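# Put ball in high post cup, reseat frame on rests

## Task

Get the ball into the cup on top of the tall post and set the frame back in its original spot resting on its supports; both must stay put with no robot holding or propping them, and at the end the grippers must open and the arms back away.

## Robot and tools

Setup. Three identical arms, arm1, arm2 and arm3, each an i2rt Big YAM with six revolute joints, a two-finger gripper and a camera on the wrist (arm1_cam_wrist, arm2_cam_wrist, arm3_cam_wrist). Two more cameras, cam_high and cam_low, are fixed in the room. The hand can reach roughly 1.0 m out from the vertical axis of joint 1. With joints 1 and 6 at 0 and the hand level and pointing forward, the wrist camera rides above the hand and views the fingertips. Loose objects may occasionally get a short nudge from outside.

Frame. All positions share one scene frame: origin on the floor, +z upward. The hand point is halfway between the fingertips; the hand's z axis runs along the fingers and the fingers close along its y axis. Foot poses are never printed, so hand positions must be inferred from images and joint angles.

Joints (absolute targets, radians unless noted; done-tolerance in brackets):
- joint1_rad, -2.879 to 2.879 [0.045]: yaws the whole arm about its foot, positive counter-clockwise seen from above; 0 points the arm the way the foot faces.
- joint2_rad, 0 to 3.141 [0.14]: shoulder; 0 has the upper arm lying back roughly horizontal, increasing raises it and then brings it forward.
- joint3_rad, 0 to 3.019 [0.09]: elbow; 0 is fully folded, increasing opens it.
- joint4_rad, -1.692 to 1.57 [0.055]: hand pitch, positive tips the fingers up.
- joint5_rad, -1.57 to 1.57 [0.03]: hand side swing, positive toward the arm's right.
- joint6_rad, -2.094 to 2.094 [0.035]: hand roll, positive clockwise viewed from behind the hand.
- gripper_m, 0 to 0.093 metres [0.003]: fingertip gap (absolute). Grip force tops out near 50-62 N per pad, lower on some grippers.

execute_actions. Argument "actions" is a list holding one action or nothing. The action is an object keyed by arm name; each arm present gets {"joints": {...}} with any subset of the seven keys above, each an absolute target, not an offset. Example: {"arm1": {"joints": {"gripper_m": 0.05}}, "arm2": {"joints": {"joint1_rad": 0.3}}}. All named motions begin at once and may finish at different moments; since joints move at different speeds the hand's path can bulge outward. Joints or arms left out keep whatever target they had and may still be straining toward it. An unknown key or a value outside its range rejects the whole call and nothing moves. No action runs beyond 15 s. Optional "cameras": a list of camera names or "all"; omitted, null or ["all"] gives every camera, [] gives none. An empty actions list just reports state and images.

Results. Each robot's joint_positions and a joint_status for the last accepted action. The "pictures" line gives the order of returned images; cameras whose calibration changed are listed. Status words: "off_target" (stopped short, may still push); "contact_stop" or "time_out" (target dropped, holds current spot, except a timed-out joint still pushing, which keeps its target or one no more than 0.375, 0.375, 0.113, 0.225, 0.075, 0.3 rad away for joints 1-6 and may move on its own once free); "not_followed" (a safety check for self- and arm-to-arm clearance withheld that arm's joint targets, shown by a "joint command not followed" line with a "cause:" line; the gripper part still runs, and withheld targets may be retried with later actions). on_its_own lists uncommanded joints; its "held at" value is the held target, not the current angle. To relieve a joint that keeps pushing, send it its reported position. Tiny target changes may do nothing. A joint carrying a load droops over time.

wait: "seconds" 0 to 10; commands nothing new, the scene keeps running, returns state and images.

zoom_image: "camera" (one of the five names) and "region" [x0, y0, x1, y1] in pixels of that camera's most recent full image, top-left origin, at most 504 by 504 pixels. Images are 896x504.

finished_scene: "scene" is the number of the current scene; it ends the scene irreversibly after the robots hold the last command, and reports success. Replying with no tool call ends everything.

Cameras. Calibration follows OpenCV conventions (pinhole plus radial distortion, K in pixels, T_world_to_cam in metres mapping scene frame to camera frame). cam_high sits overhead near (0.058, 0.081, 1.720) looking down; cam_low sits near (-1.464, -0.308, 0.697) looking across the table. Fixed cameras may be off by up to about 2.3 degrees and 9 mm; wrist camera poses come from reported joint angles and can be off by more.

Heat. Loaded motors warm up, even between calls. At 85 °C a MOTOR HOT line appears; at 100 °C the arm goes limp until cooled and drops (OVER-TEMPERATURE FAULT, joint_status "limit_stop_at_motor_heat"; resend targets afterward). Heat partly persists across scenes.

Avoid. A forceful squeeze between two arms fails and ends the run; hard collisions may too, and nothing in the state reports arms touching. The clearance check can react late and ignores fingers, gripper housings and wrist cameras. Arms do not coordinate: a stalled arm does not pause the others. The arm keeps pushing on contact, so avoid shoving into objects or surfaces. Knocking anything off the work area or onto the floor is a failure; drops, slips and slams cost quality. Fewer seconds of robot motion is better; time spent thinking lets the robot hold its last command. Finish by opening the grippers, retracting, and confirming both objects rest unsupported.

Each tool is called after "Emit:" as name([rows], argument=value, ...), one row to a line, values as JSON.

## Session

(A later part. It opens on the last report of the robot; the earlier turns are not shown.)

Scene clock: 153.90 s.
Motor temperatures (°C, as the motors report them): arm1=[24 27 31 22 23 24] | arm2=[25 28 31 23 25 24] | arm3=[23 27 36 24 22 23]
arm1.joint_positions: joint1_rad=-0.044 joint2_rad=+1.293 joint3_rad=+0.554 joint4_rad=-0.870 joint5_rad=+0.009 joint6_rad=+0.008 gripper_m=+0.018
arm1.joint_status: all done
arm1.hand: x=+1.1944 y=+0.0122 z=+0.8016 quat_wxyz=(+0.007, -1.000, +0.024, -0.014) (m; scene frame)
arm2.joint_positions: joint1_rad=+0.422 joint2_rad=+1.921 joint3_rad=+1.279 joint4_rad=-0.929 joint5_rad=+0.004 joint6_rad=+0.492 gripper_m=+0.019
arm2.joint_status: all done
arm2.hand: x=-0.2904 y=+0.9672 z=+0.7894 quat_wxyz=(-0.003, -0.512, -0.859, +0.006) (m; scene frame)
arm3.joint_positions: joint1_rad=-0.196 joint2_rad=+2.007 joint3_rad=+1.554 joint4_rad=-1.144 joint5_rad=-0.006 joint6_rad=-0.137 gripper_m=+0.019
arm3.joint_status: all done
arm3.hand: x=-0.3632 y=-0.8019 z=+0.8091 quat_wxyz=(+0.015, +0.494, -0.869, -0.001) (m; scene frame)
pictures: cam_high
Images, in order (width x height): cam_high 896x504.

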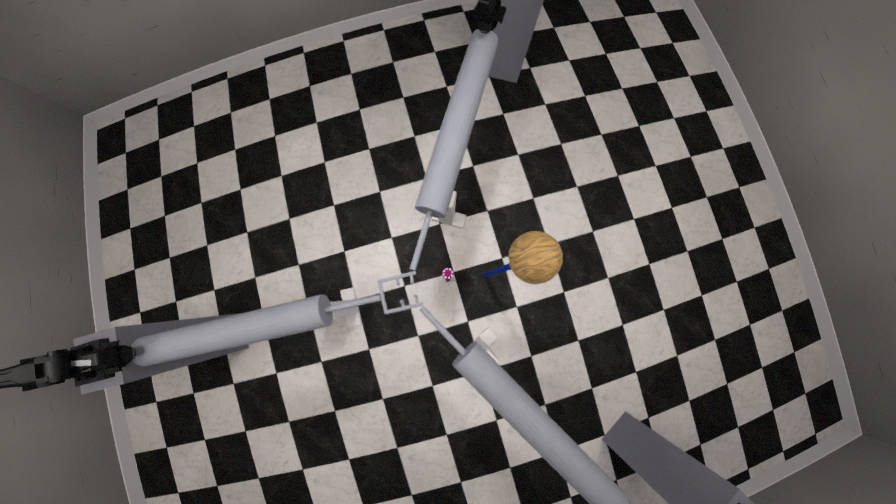

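Emit:
execute_actions([
  {"arm1":{"joints":{"joint2_rad":1.468,"joint3_rad":0.505,"joint4_rad":-0.609}},"arm2":{"joints":{"joint1_rad":0.412,"joint2_rad":1.988,"joint3_rad":1.238,"joint4_rad":-0.797}},"arm3":{"joints":{"joint1_rad":-0.206,"joint2_rad":2.061,"joint3_rad":1.513,"joint4_rad":-1.006}}},
], cameras=[])

Emit:
execute_actions([
  {"arm1":{"joints":{"joint2_rad":1.701,"joint3_rad":0.485,"joint4_rad":-0.367}},"arm2":{"joints":{"joint2_rad":2.108,"joint3_rad":1.25,"joint4_rad":-0.682}},"arm3":{"joints":{"joint2_rad":2.163,"joint3_rad":1.504,"joint4_rad":-0.898}}},
], cameras=[])

Emit:
execute_actions([
  {"arm1":{"joints":{"joint2_rad":1.947,"joint3_rad":0.505,"joint4_rad":-0.135}},"arm2":{"joints":{"joint2_rad":2.238,"joint3_rad":1.28,"joint4_rad":-0.567}},"arm3":{"joints":{"joint2_rad":2.271,"joint3_rad":1.515,"joint4_rad":-0.789}}},
], cameras=[])

Emit:
execute_actions([
  {"arm1":{"joints":{"joint2_rad":2.189,"joint3_rad":0.552,"joint4_rad":0.058}},"arm2":{"joints":{"joint2_rad":2.372,"joint3_rad":1.316,"joint4_rad":-0.474}},"arm3":{"joints":{"joint2_rad":2.39,"joint3_rad":1.552,"joint4_rad":-0.691}}},
], cameras=[])

Emit:
execute_actions([
  {"arm1":{"joints":{"joint2_rad":2.415,"joint3_rad":0.639,"joint4_rad":0.195}},"arm2":{"joints":{"joint2_rad":2.52,"joint3_rad":1.377,"joint4_rad":-0.394}},"arm3":{"joints":{"joint2_rad":2.524,"joint3_rad":1.597,"joint4_rad":-0.608}}},
], cameras=[])

Emit:
execute_actions([
  {"arm1":{"joints":{"joint2_rad":2.54,"joint3_rad":0.706,"joint4_rad":0.254}},"arm2":{"joints":{"joint2_rad":2.615,"joint3_rad":1.43,"joint4_rad":-0.353}},"arm3":{"joints":{"joint2_rad":2.613,"joint3_rad":1.642,"joint4_rad":-0.566}}},
], cameras=["cam_high","cam_low"])

Scene clock: 165.20 s.
Motor temperatures (°C, as the motors report them): arm1=[24 26 30 22 24 24] | arm2=[25 28 29 23 25 24] | arm3=[23 28 34 24 22 23]
arm1.joint_positions: joint1_rad=-0.044 joint2_rad=+1.482 joint3_rad=+0.500 joint4_rad=-0.628 joint5_rad=+0.009 joint6_rad=+0.008 gripper_m=+0.018
arm1.joint_status: all done
arm1.hand: x=+1.1913 y=+0.0125 z=+0.7419 quat_wxyz=(+0.007, -1.000, +0.024, -0.014) (m; scene frame)
arm2.joint_positions: joint1_rad=+0.418 joint2_rad=+2.017 joint3_rad=+1.243 joint4_rad=-0.801 joint5_rad=+0.002 joint6_rad=+0.491 gripper_m=+0.019
arm2.joint_status: all done
arm2.hand: x=-0.2937 y=+0.9667 z=+0.7312 quat_wxyz=(-0.001, -0.514, -0.858, +0.005) (m; scene frame)
arm3.joint_positions: joint1_rad=-0.196 joint2_rad=+2.080 joint3_rad=+1.505 joint4_rad=-1.018 joint5_rad=-0.004 joint6_rad=-0.137 gripper_m=+0.019
arm3.joint_status: all done
arm3.hand: x=-0.3628 y=-0.8014 z=+0.7515 quat_wxyz=(+0.012, +0.494, -0.869, -0.001) (m; scene frame)
pictures: none
No camera images: the call's "cameras" was empty. Leave "cameras" out to get every camera's image.

Scene clock: 166.13 s.
Motor temperatures (°C, as the motors report them): arm1=[24 26 30 22 24 24] | arm2=[25 28 29 23 25 24] | arm3=[23 28 34 24 22 23]
arm1.joint_positions: joint1_rad=-0.042 joint2_rad=+1.711 joint3_rad=+0.479 joint4_rad=-0.385 joint5_rad=+0.008 joint6_rad=+0.008 gripper_m=+0.018
arm1.joint_status: all done
arm1.hand: x=+1.1916 y=+0.0124 z=+0.6817 quat_wxyz=(+0.007, -1.000, +0.023, -0.018) (m; scene frame)
arm2.joint_positions: joint1_rad=+0.418 joint2_rad=+2.138 joint3_rad=+1.243 joint4_rad=-0.686 joint5_rad=-0.003 joint6_rad=+0.491 gripper_m=+0.019
arm2.joint_status: all done
arm2.hand: x=-0.2931 y=+0.9666 z=+0.6705 quat_wxyz=(+0.002, -0.514, -0.858, +0.003) (m; scene frame)
arm3.joint_positions: joint1_rad=-0.198 joint2_rad=+2.187 joint3_rad=+1.495 joint4_rad=-0.906 joint5_rad=+0.000 joint6_rad=-0.139 gripper_m=+0.019
arm3.joint_status: all done
arm3.hand: x=-0.3605 y=-0.8002 z=+0.6876 quat_wxyz=(+0.014, +0.494, -0.869, +0.002) (m; scene frame)
pictures: none
No camera images: the call's "cameras" was empty. Leave "cameras" out to get every camera's image.

Scene clock: 167.13 s.
Motor temperatures (°C, as the motors report them): arm1=[24 26 30 22 24 24] | arm2=[25 28 29 23 25 24] | arm3=[23 28 33 24 22 23]
arm1.joint_positions: joint1_rad=-0.042 joint2_rad=+1.956 joint3_rad=+0.496 joint4_rad=-0.152 joint5_rad=+0.008 joint6_rad=+0.008 gripper_m=+0.018
arm1.joint_status: all done
arm1.hand: x=+1.1892 y=+0.0128 z=+0.6221 quat_wxyz=(+0.007, -1.000, +0.023, -0.015) (m; scene frame)
arm2.joint_positions: joint1_rad=+0.416 joint2_rad=+2.262 joint3_rad=+1.248 joint4_rad=-0.565 joint5_rad=-0.001 joint6_rad=+0.490 gripper_m=+0.019
arm2.joint_status: all done
arm2.hand: x=-0.2965 y=+0.9670 z=+0.6100 quat_wxyz=(+0.001, -0.514, -0.858, +0.004) (m; scene frame)
arm3.joint_positions: joint1_rad=-0.198 joint2_rad=+2.294 joint3_rad=+1.495 joint4_rad=-0.797 joint5_rad=-0.003 joint6_rad=-0.139 gripper_m=+0.019
arm3.joint_status: all done
arm3.hand: x=-0.3612 y=-0.7995 z=+0.6268 quat_wxyz=(+0.014, +0.495, -0.869, +0.000) (m; scene frame)
pictures: none
No camera images: the call's "cameras" was empty. Leave "cameras" out to get every camera's image.

Scene clock: 168.03 s.
Motor temperatures (°C, as the motors report them): arm1=[24 26 30 22 24 24] | arm2=[25 29 29 23 25 24] | arm3=[23 28 33 24 22 23]
arm1.joint_positions: joint1_rad=-0.041 joint2_rad=+2.198 joint3_rad=+0.552 joint4_rad=+0.041 joint5_rad=+0.006 joint6_rad=+0.008 gripper_m=+0.018
arm1.joint_status: all done
arm1.hand: x=+1.1864 y=+0.0127 z=+0.5620 quat_wxyz=(+0.006, -1.000, +0.022, -0.012) (m; scene frame)
arm2.joint_positions: joint1_rad=+0.412 joint2_rad=+2.396 joint3_rad=+1.286 joint4_rad=-0.475 joint5_rad=+0.000 joint6_rad=+0.485 gripper_m=+0.019
arm2.joint_status: all done
arm2.hand: x=-0.3005 y=+0.9663 z=+0.5505 quat_wxyz=(+0.004, -0.514, -0.858, +0.004) (m; scene frame)
arm3.joint_positions: joint1_rad=-0.198 joint2_rad=+2.405 joint3_rad=+1.510 joint4_rad=-0.692 joint5_rad=-0.003 joint6_rad=-0.139 gripper_m=+0.019
arm3.joint_status: all done
arm3.hand: x=-0.3621 y=-0.7999 z=+0.5674 quat_wxyz=(+0.010, +0.495, -0.869, -0.002) (m; scene frame)
pictures: none
No camera images: the call's "cameras" was empty. Leave "cameras" out to get every camera's image.

Scene clock: 168.93 s.
Motor temperatures (°C, as the motors report them): arm1=[24 26 30 22 24 24] | arm2=[25 29 29 23 25 24] | arm3=[23 28 33 24 22 23]
arm1.joint_positions: joint1_rad=-0.040 joint2_rad=+2.424 joint3_rad=+0.641 joint4_rad=+0.179 joint5_rad=+0.005 joint6_rad=+0.008 gripper_m=+0.018
arm1.joint_status: all done
arm1.hand: x=+1.1841 y=+0.0128 z=+0.5006 quat_wxyz=(+0.006, -1.000, +0.022, -0.011) (m; scene frame)
arm2.joint_positions: joint1_rad=+0.411 joint2_rad=+2.544 joint3_rad=+1.351 joint4_rad=-0.395 joint5_rad=+0.001 joint6_rad=+0.484 gripper_m=+0.019
arm2.joint_status: all done
arm2.hand: x=-0.3031 y=+0.9663 z=+0.4875 quat_wxyz=(+0.006, -0.514, -0.858, +0.004) (m; scene frame)
arm3.joint_positions: joint1_rad=-0.198 joint2_rad=+2.539 joint3_rad=+1.563 joint4_rad=-0.608 joint5_rad=-0.003 joint6_rad=-0.140 gripper_m=+0.019
arm3.joint_status: all done
arm3.hand: x=-0.3624 y=-0.7995 z=+0.5036 quat_wxyz=(+0.008, +0.495, -0.869, -0.003) (m; scene frame)
pictures: none
No camera images: the call's "cameras" was empty. Leave "cameras" out to get every camera's image.

Scene clock: 169.77 s.
Motor temperatures (°C, as the motors report them): arm1=[24 26 30 22 24 24] | arm2=[25 29 29 23 25 24] | arm3=[23 28 33 24 22 23]
arm1.joint_positions: joint1_rad=-0.040 joint2_rad=+2.550 joint3_rad=+0.708 joint4_rad=+0.237 joint5_rad=+0.005 joint6_rad=+0.008 gripper_m=+0.018
arm1.joint_status: all done
arm1.hand: x=+1.1836 y=+0.0130 z=+0.4631 quat_wxyz=(+0.006, -1.000, +0.022, -0.012) (m; scene frame)
arm2.joint_positions: joint1_rad=+0.411 joint2_rad=+2.633 joint3_rad=+1.403 joint4_rad=-0.358 joint5_rad=+0.001 joint6_rad=+0.484 gripper_m=+0.019
arm2.joint_status: all done
arm2.hand: x=-0.3037 y=+0.9662 z=+0.4509 quat_wxyz=(+0.006, -0.514, -0.858, +0.004) (m; scene frame)
arm3.joint_positions: joint1_rad=-0.198 joint2_rad=+2.619 joint3_rad=+1.607 joint4_rad=-0.570 joint5_rad=-0.001 joint6_rad=-0.140 gripper_m=+0.019
arm3.joint_status: all done
arm3.hand: x=-0.3618 y=-0.7990 z=+0.4676 quat_wxyz=(+0.007, +0.495, -0.869, -0.002) (m; scene frame)
pictures: cam_high, cam_low
Images, in order (width x height): cam_high 896x504, cam_low 896x504.

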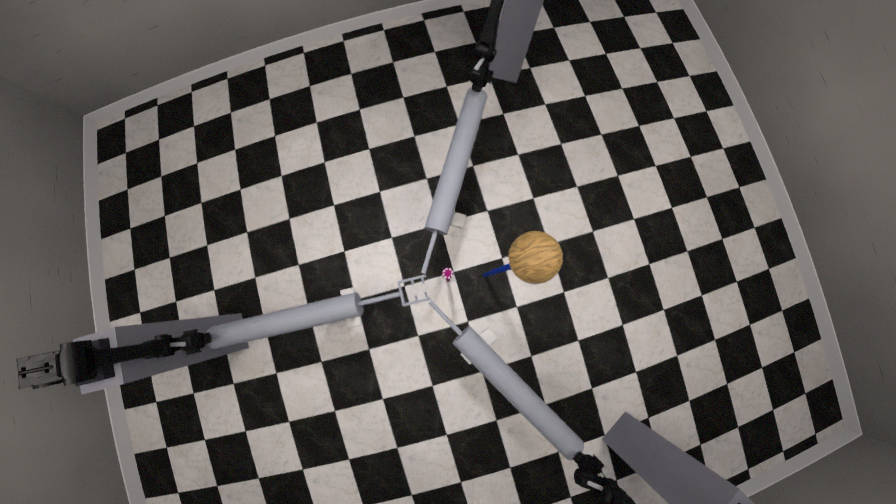

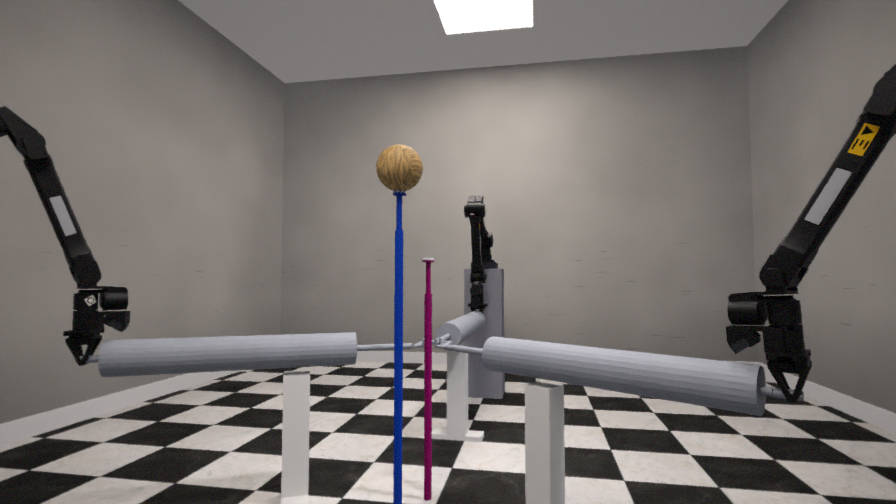

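Emit:
execute_actions([
  {"arm1":{"joints":{"joint2_rad":2.616,"joint3_rad":0.736,"joint4_rad":0.284}},"arm2":{"joints":{"joint1_rad":0.422,"joint2_rad":2.678,"joint3_rad":1.474,"joint4_rad":-0.338}},"arm3":{"joints":{"joint2_rad":2.662,"joint3_rad":1.677,"joint4_rad":-0.56}}},
], cameras=["cam_low"])

Scene clock: 173.63 s.
Motor temperatures (°C, as the motors report them): arm1=[24 26 29 22 24 24] | arm2=[25 29 28 23 25 24] | arm3=[23 28 33 24 22 23]
arm1.joint_positions: joint1_rad=-0.039 joint2_rad=+2.615 joint3_rad=+0.740 joint4_rad=+0.271 joint5_rad=+0.003 joint6_rad=+0.008 gripper_m=+0.018
arm1.joint_status: all done
arm1.hand: x=+1.1855 y=+0.0126 z=+0.4434 quat_wxyz=(+0.005, -1.000, +0.022, -0.011) (m; scene frame)
arm2.joint_positions: joint1_rad=+0.413 joint2_rad=+2.686 joint3_rad=+1.444 joint4_rad=-0.348 joint5_rad=-0.003 joint6_rad=+0.484 gripper_m=+0.019
arm2.joint_status: all done
arm2.hand: x=-0.3013 y=+0.9668 z=+0.4298 quat_wxyz=(+0.006, -0.513, -0.859, +0.002) (m; scene frame)
arm3.joint_positions: joint1_rad=-0.198 joint2_rad=+2.658 joint3_rad=+1.640 joint4_rad=-0.567 joint5_rad=+0.002 joint6_rad=-0.140 gripper_m=+0.019
arm3.joint_status: all done
arm3.hand: x=-0.3601 y=-0.7978 z=+0.4522 quat_wxyz=(+0.008, +0.495, -0.869, +0.000) (m; scene frame)
pictures: cam_low
Images, in order (width x height): cam_low 896x504.

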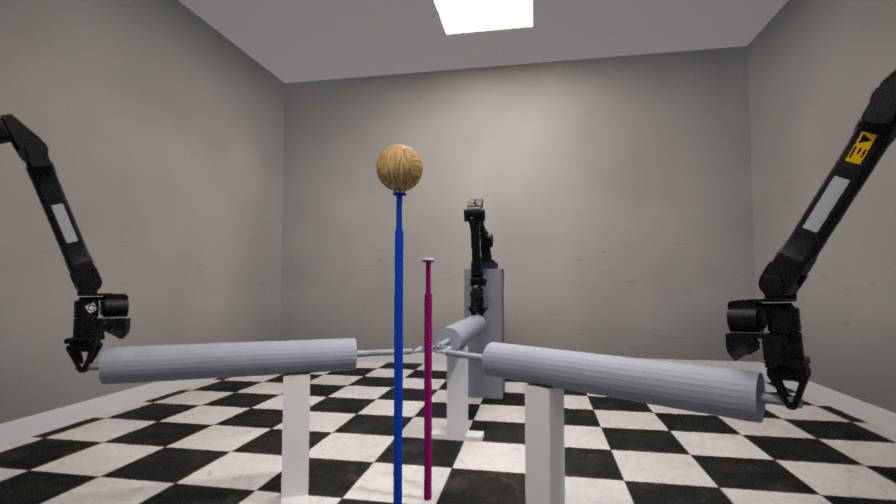

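Emit:
execute_actions([
  {"arm1":{"joints":{"gripper_m":0.07}},"arm2":{"joints":{"gripper_m":0.07,"joint3_rad":1.444,"joint1_rad":0.415}},"arm3":{"joints":{"gripper_m":0.07,"joint3_rad":1.64,"joint1_rad":-0.2}}},
], cameras=[])

Emit:
execute_actions([
  {"arm1":{"joints":{"joint2_rad":2.36,"joint3_rad":0.58,"joint4_rad":0.12}},"arm2":{"joints":{"joint2_rad":2.47,"joint3_rad":1.27,"joint4_rad":-0.46}},"arm3":{"joints":{"joint2_rad":2.46,"joint3_rad":1.48,"joint4_rad":-0.67}}},
], cameras=[])

Emit:
execute_actions([
  {"arm1":{"joints":{"joint2_rad":1.75,"joint3_rad":0.52,"joint4_rad":-0.3}},"arm2":{"joints":{"joint2_rad":1.9,"joint3_rad":1.0,"joint4_rad":-0.65}},"arm3":{"joints":{"joint2_rad":1.9,"joint3_rad":1.1,"joint4_rad":-0.8}}},
], cameras=["cam_high","cam_low"])

Scene clock: 180.63 s.
Motor temperatures (°C, as the motors report them): arm1=[24 26 29 22 23 24] | arm2=[25 29 28 23 25 24] | arm3=[23 28 32 24 22 23]
arm1.joint_positions: joint1_rad=-0.039 joint2_rad=+2.615 joint3_rad=+0.740 joint4_rad=+0.271 joint5_rad=+0.003 joint6_rad=+0.008 gripper_m=+0.070
arm1.joint_status: all done
arm1.hand: x=+1.1855 y=+0.0126 z=+0.4434 quat_wxyz=(+0.005, -1.000, +0.022, -0.011) (m; scene frame)
arm2.joint_positions: joint1_rad=+0.413 joint2_rad=+2.685 joint3_rad=+1.444 joint4_rad=-0.348 joint5_rad=-0.002 joint6_rad=+0.490 gripper_m=+0.070
arm2.joint_status: all done
arm2.hand: x=-0.3008 y=+0.9662 z=+0.4306 quat_wxyz=(+0.006, -0.516, -0.857, +0.003) (m; scene frame)
arm3.joint_positions: joint1_rad=-0.198 joint2_rad=+2.658 joint3_rad=+1.640 joint4_rad=-0.567 joint5_rad=+0.002 joint6_rad=-0.140 gripper_m=+0.070
arm3.joint_status: all done
arm3.hand: x=-0.3601 y=-0.7978 z=+0.4522 quat_wxyz=(+0.008, +0.495, -0.869, +0.000) (m; scene frame)
pictures: none
No camera images: the call's "cameras" was empty. Leave "cameras" out to get every camera's image.

Scene clock: 181.93 s.
Motor temperatures (°C, as the motors report them): arm1=[24 26 29 22 23 24] | arm2=[25 29 28 23 25 24] | arm3=[23 28 32 24 22 23]
arm1.joint_positions: joint1_rad=-0.039 joint2_rad=+2.358 joint3_rad=+0.581 joint4_rad=+0.134 joint5_rad=+0.003 joint6_rad=+0.008 gripper_m=+0.070
arm1.joint_status: all done
arm1.hand: x=+1.2055 y=+0.0114 z=+0.5219 quat_wxyz=(+0.004, -0.999, +0.022, -0.031) (m; scene frame)
arm2.joint_positions: joint1_rad=+0.413 joint2_rad=+2.453 joint3_rad=+1.277 joint4_rad=-0.448 joint5_rad=-0.002 joint6_rad=+0.491 gripper_m=+0.070
arm2.joint_status: all done
arm2.hand: x=-0.3177 y=+0.9785 z=+0.5216 quat_wxyz=(+0.024, -0.516, -0.856, +0.002) (m; scene frame)
arm3.joint_positions: joint1_rad=-0.198 joint2_rad=+2.458 joint3_rad=+1.479 joint4_rad=-0.663 joint5_rad=+0.002 joint6_rad=-0.140 gripper_m=+0.070
arm3.joint_status: all done
arm3.hand: x=-0.3796 y=-0.8230 z=+0.5314 quat_wxyz=(+0.034, +0.495, -0.868, +0.011) (m; scene frame)
pictures: none
No camera images: the call's "cameras" was empty. Leave "cameras" out to get every camera's image.

Scene clock: 183.37 s.
Motor temperatures (°C, as the motors report them): arm1=[24 26 29 22 23 24] | arm2=[25 29 28 23 25 24] | arm3=[23 28 32 24 22 23]
arm1.joint_positions: joint1_rad=-0.039 joint2_rad=+1.752 joint3_rad=+0.518 joint4_rad=-0.284 joint5_rad=+0.003 joint6_rad=+0.008 gripper_m=+0.070
arm1.joint_status: all done
arm1.hand: x=+1.1527 y=+0.0123 z=+0.6766 quat_wxyz=(+0.005, -0.999, +0.022, +0.032) (m; scene frame)
arm2.joint_positions: joint1_rad=+0.413 joint2_rad=+1.887 joint3_rad=+1.002 joint4_rad=-0.641 joint5_rad=-0.002 joint6_rad=+0.491 gripper_m=+0.070
arm2.joint_status: all done
arm2.hand: x=-0.3461 y=+0.9997 z=+0.7287 quat_wxyz=(-0.025, -0.516, -0.856, +0.005) (m; scene frame)
arm3.joint_positions: joint1_rad=-0.198 joint2_rad=+1.880 joint3_rad=+1.108 joint4_rad=-0.794 joint5_rad=+0.002 joint6_rad=-0.140 gripper_m=+0.070
arm3.joint_status: all done
arm3.hand: x=-0.4267 y=-0.8843 z=+0.7350 quat_wxyz=(-0.001, +0.495, -0.869, -0.003) (m; scene frame)
pictures: cam_high, cam_low
Images, in order (width x height): cam_high 896x504, cam_low 896x504.

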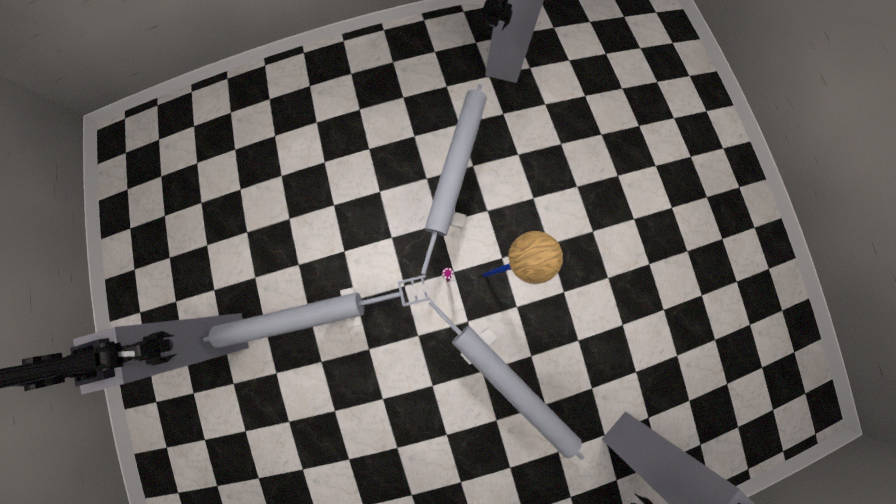

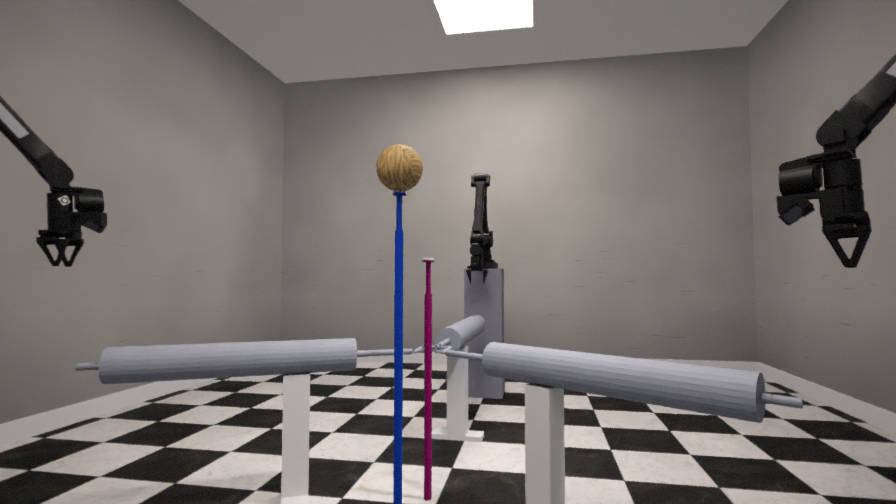

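Emit:
finished_scene(scene=2)

The scene is finished: the task was done.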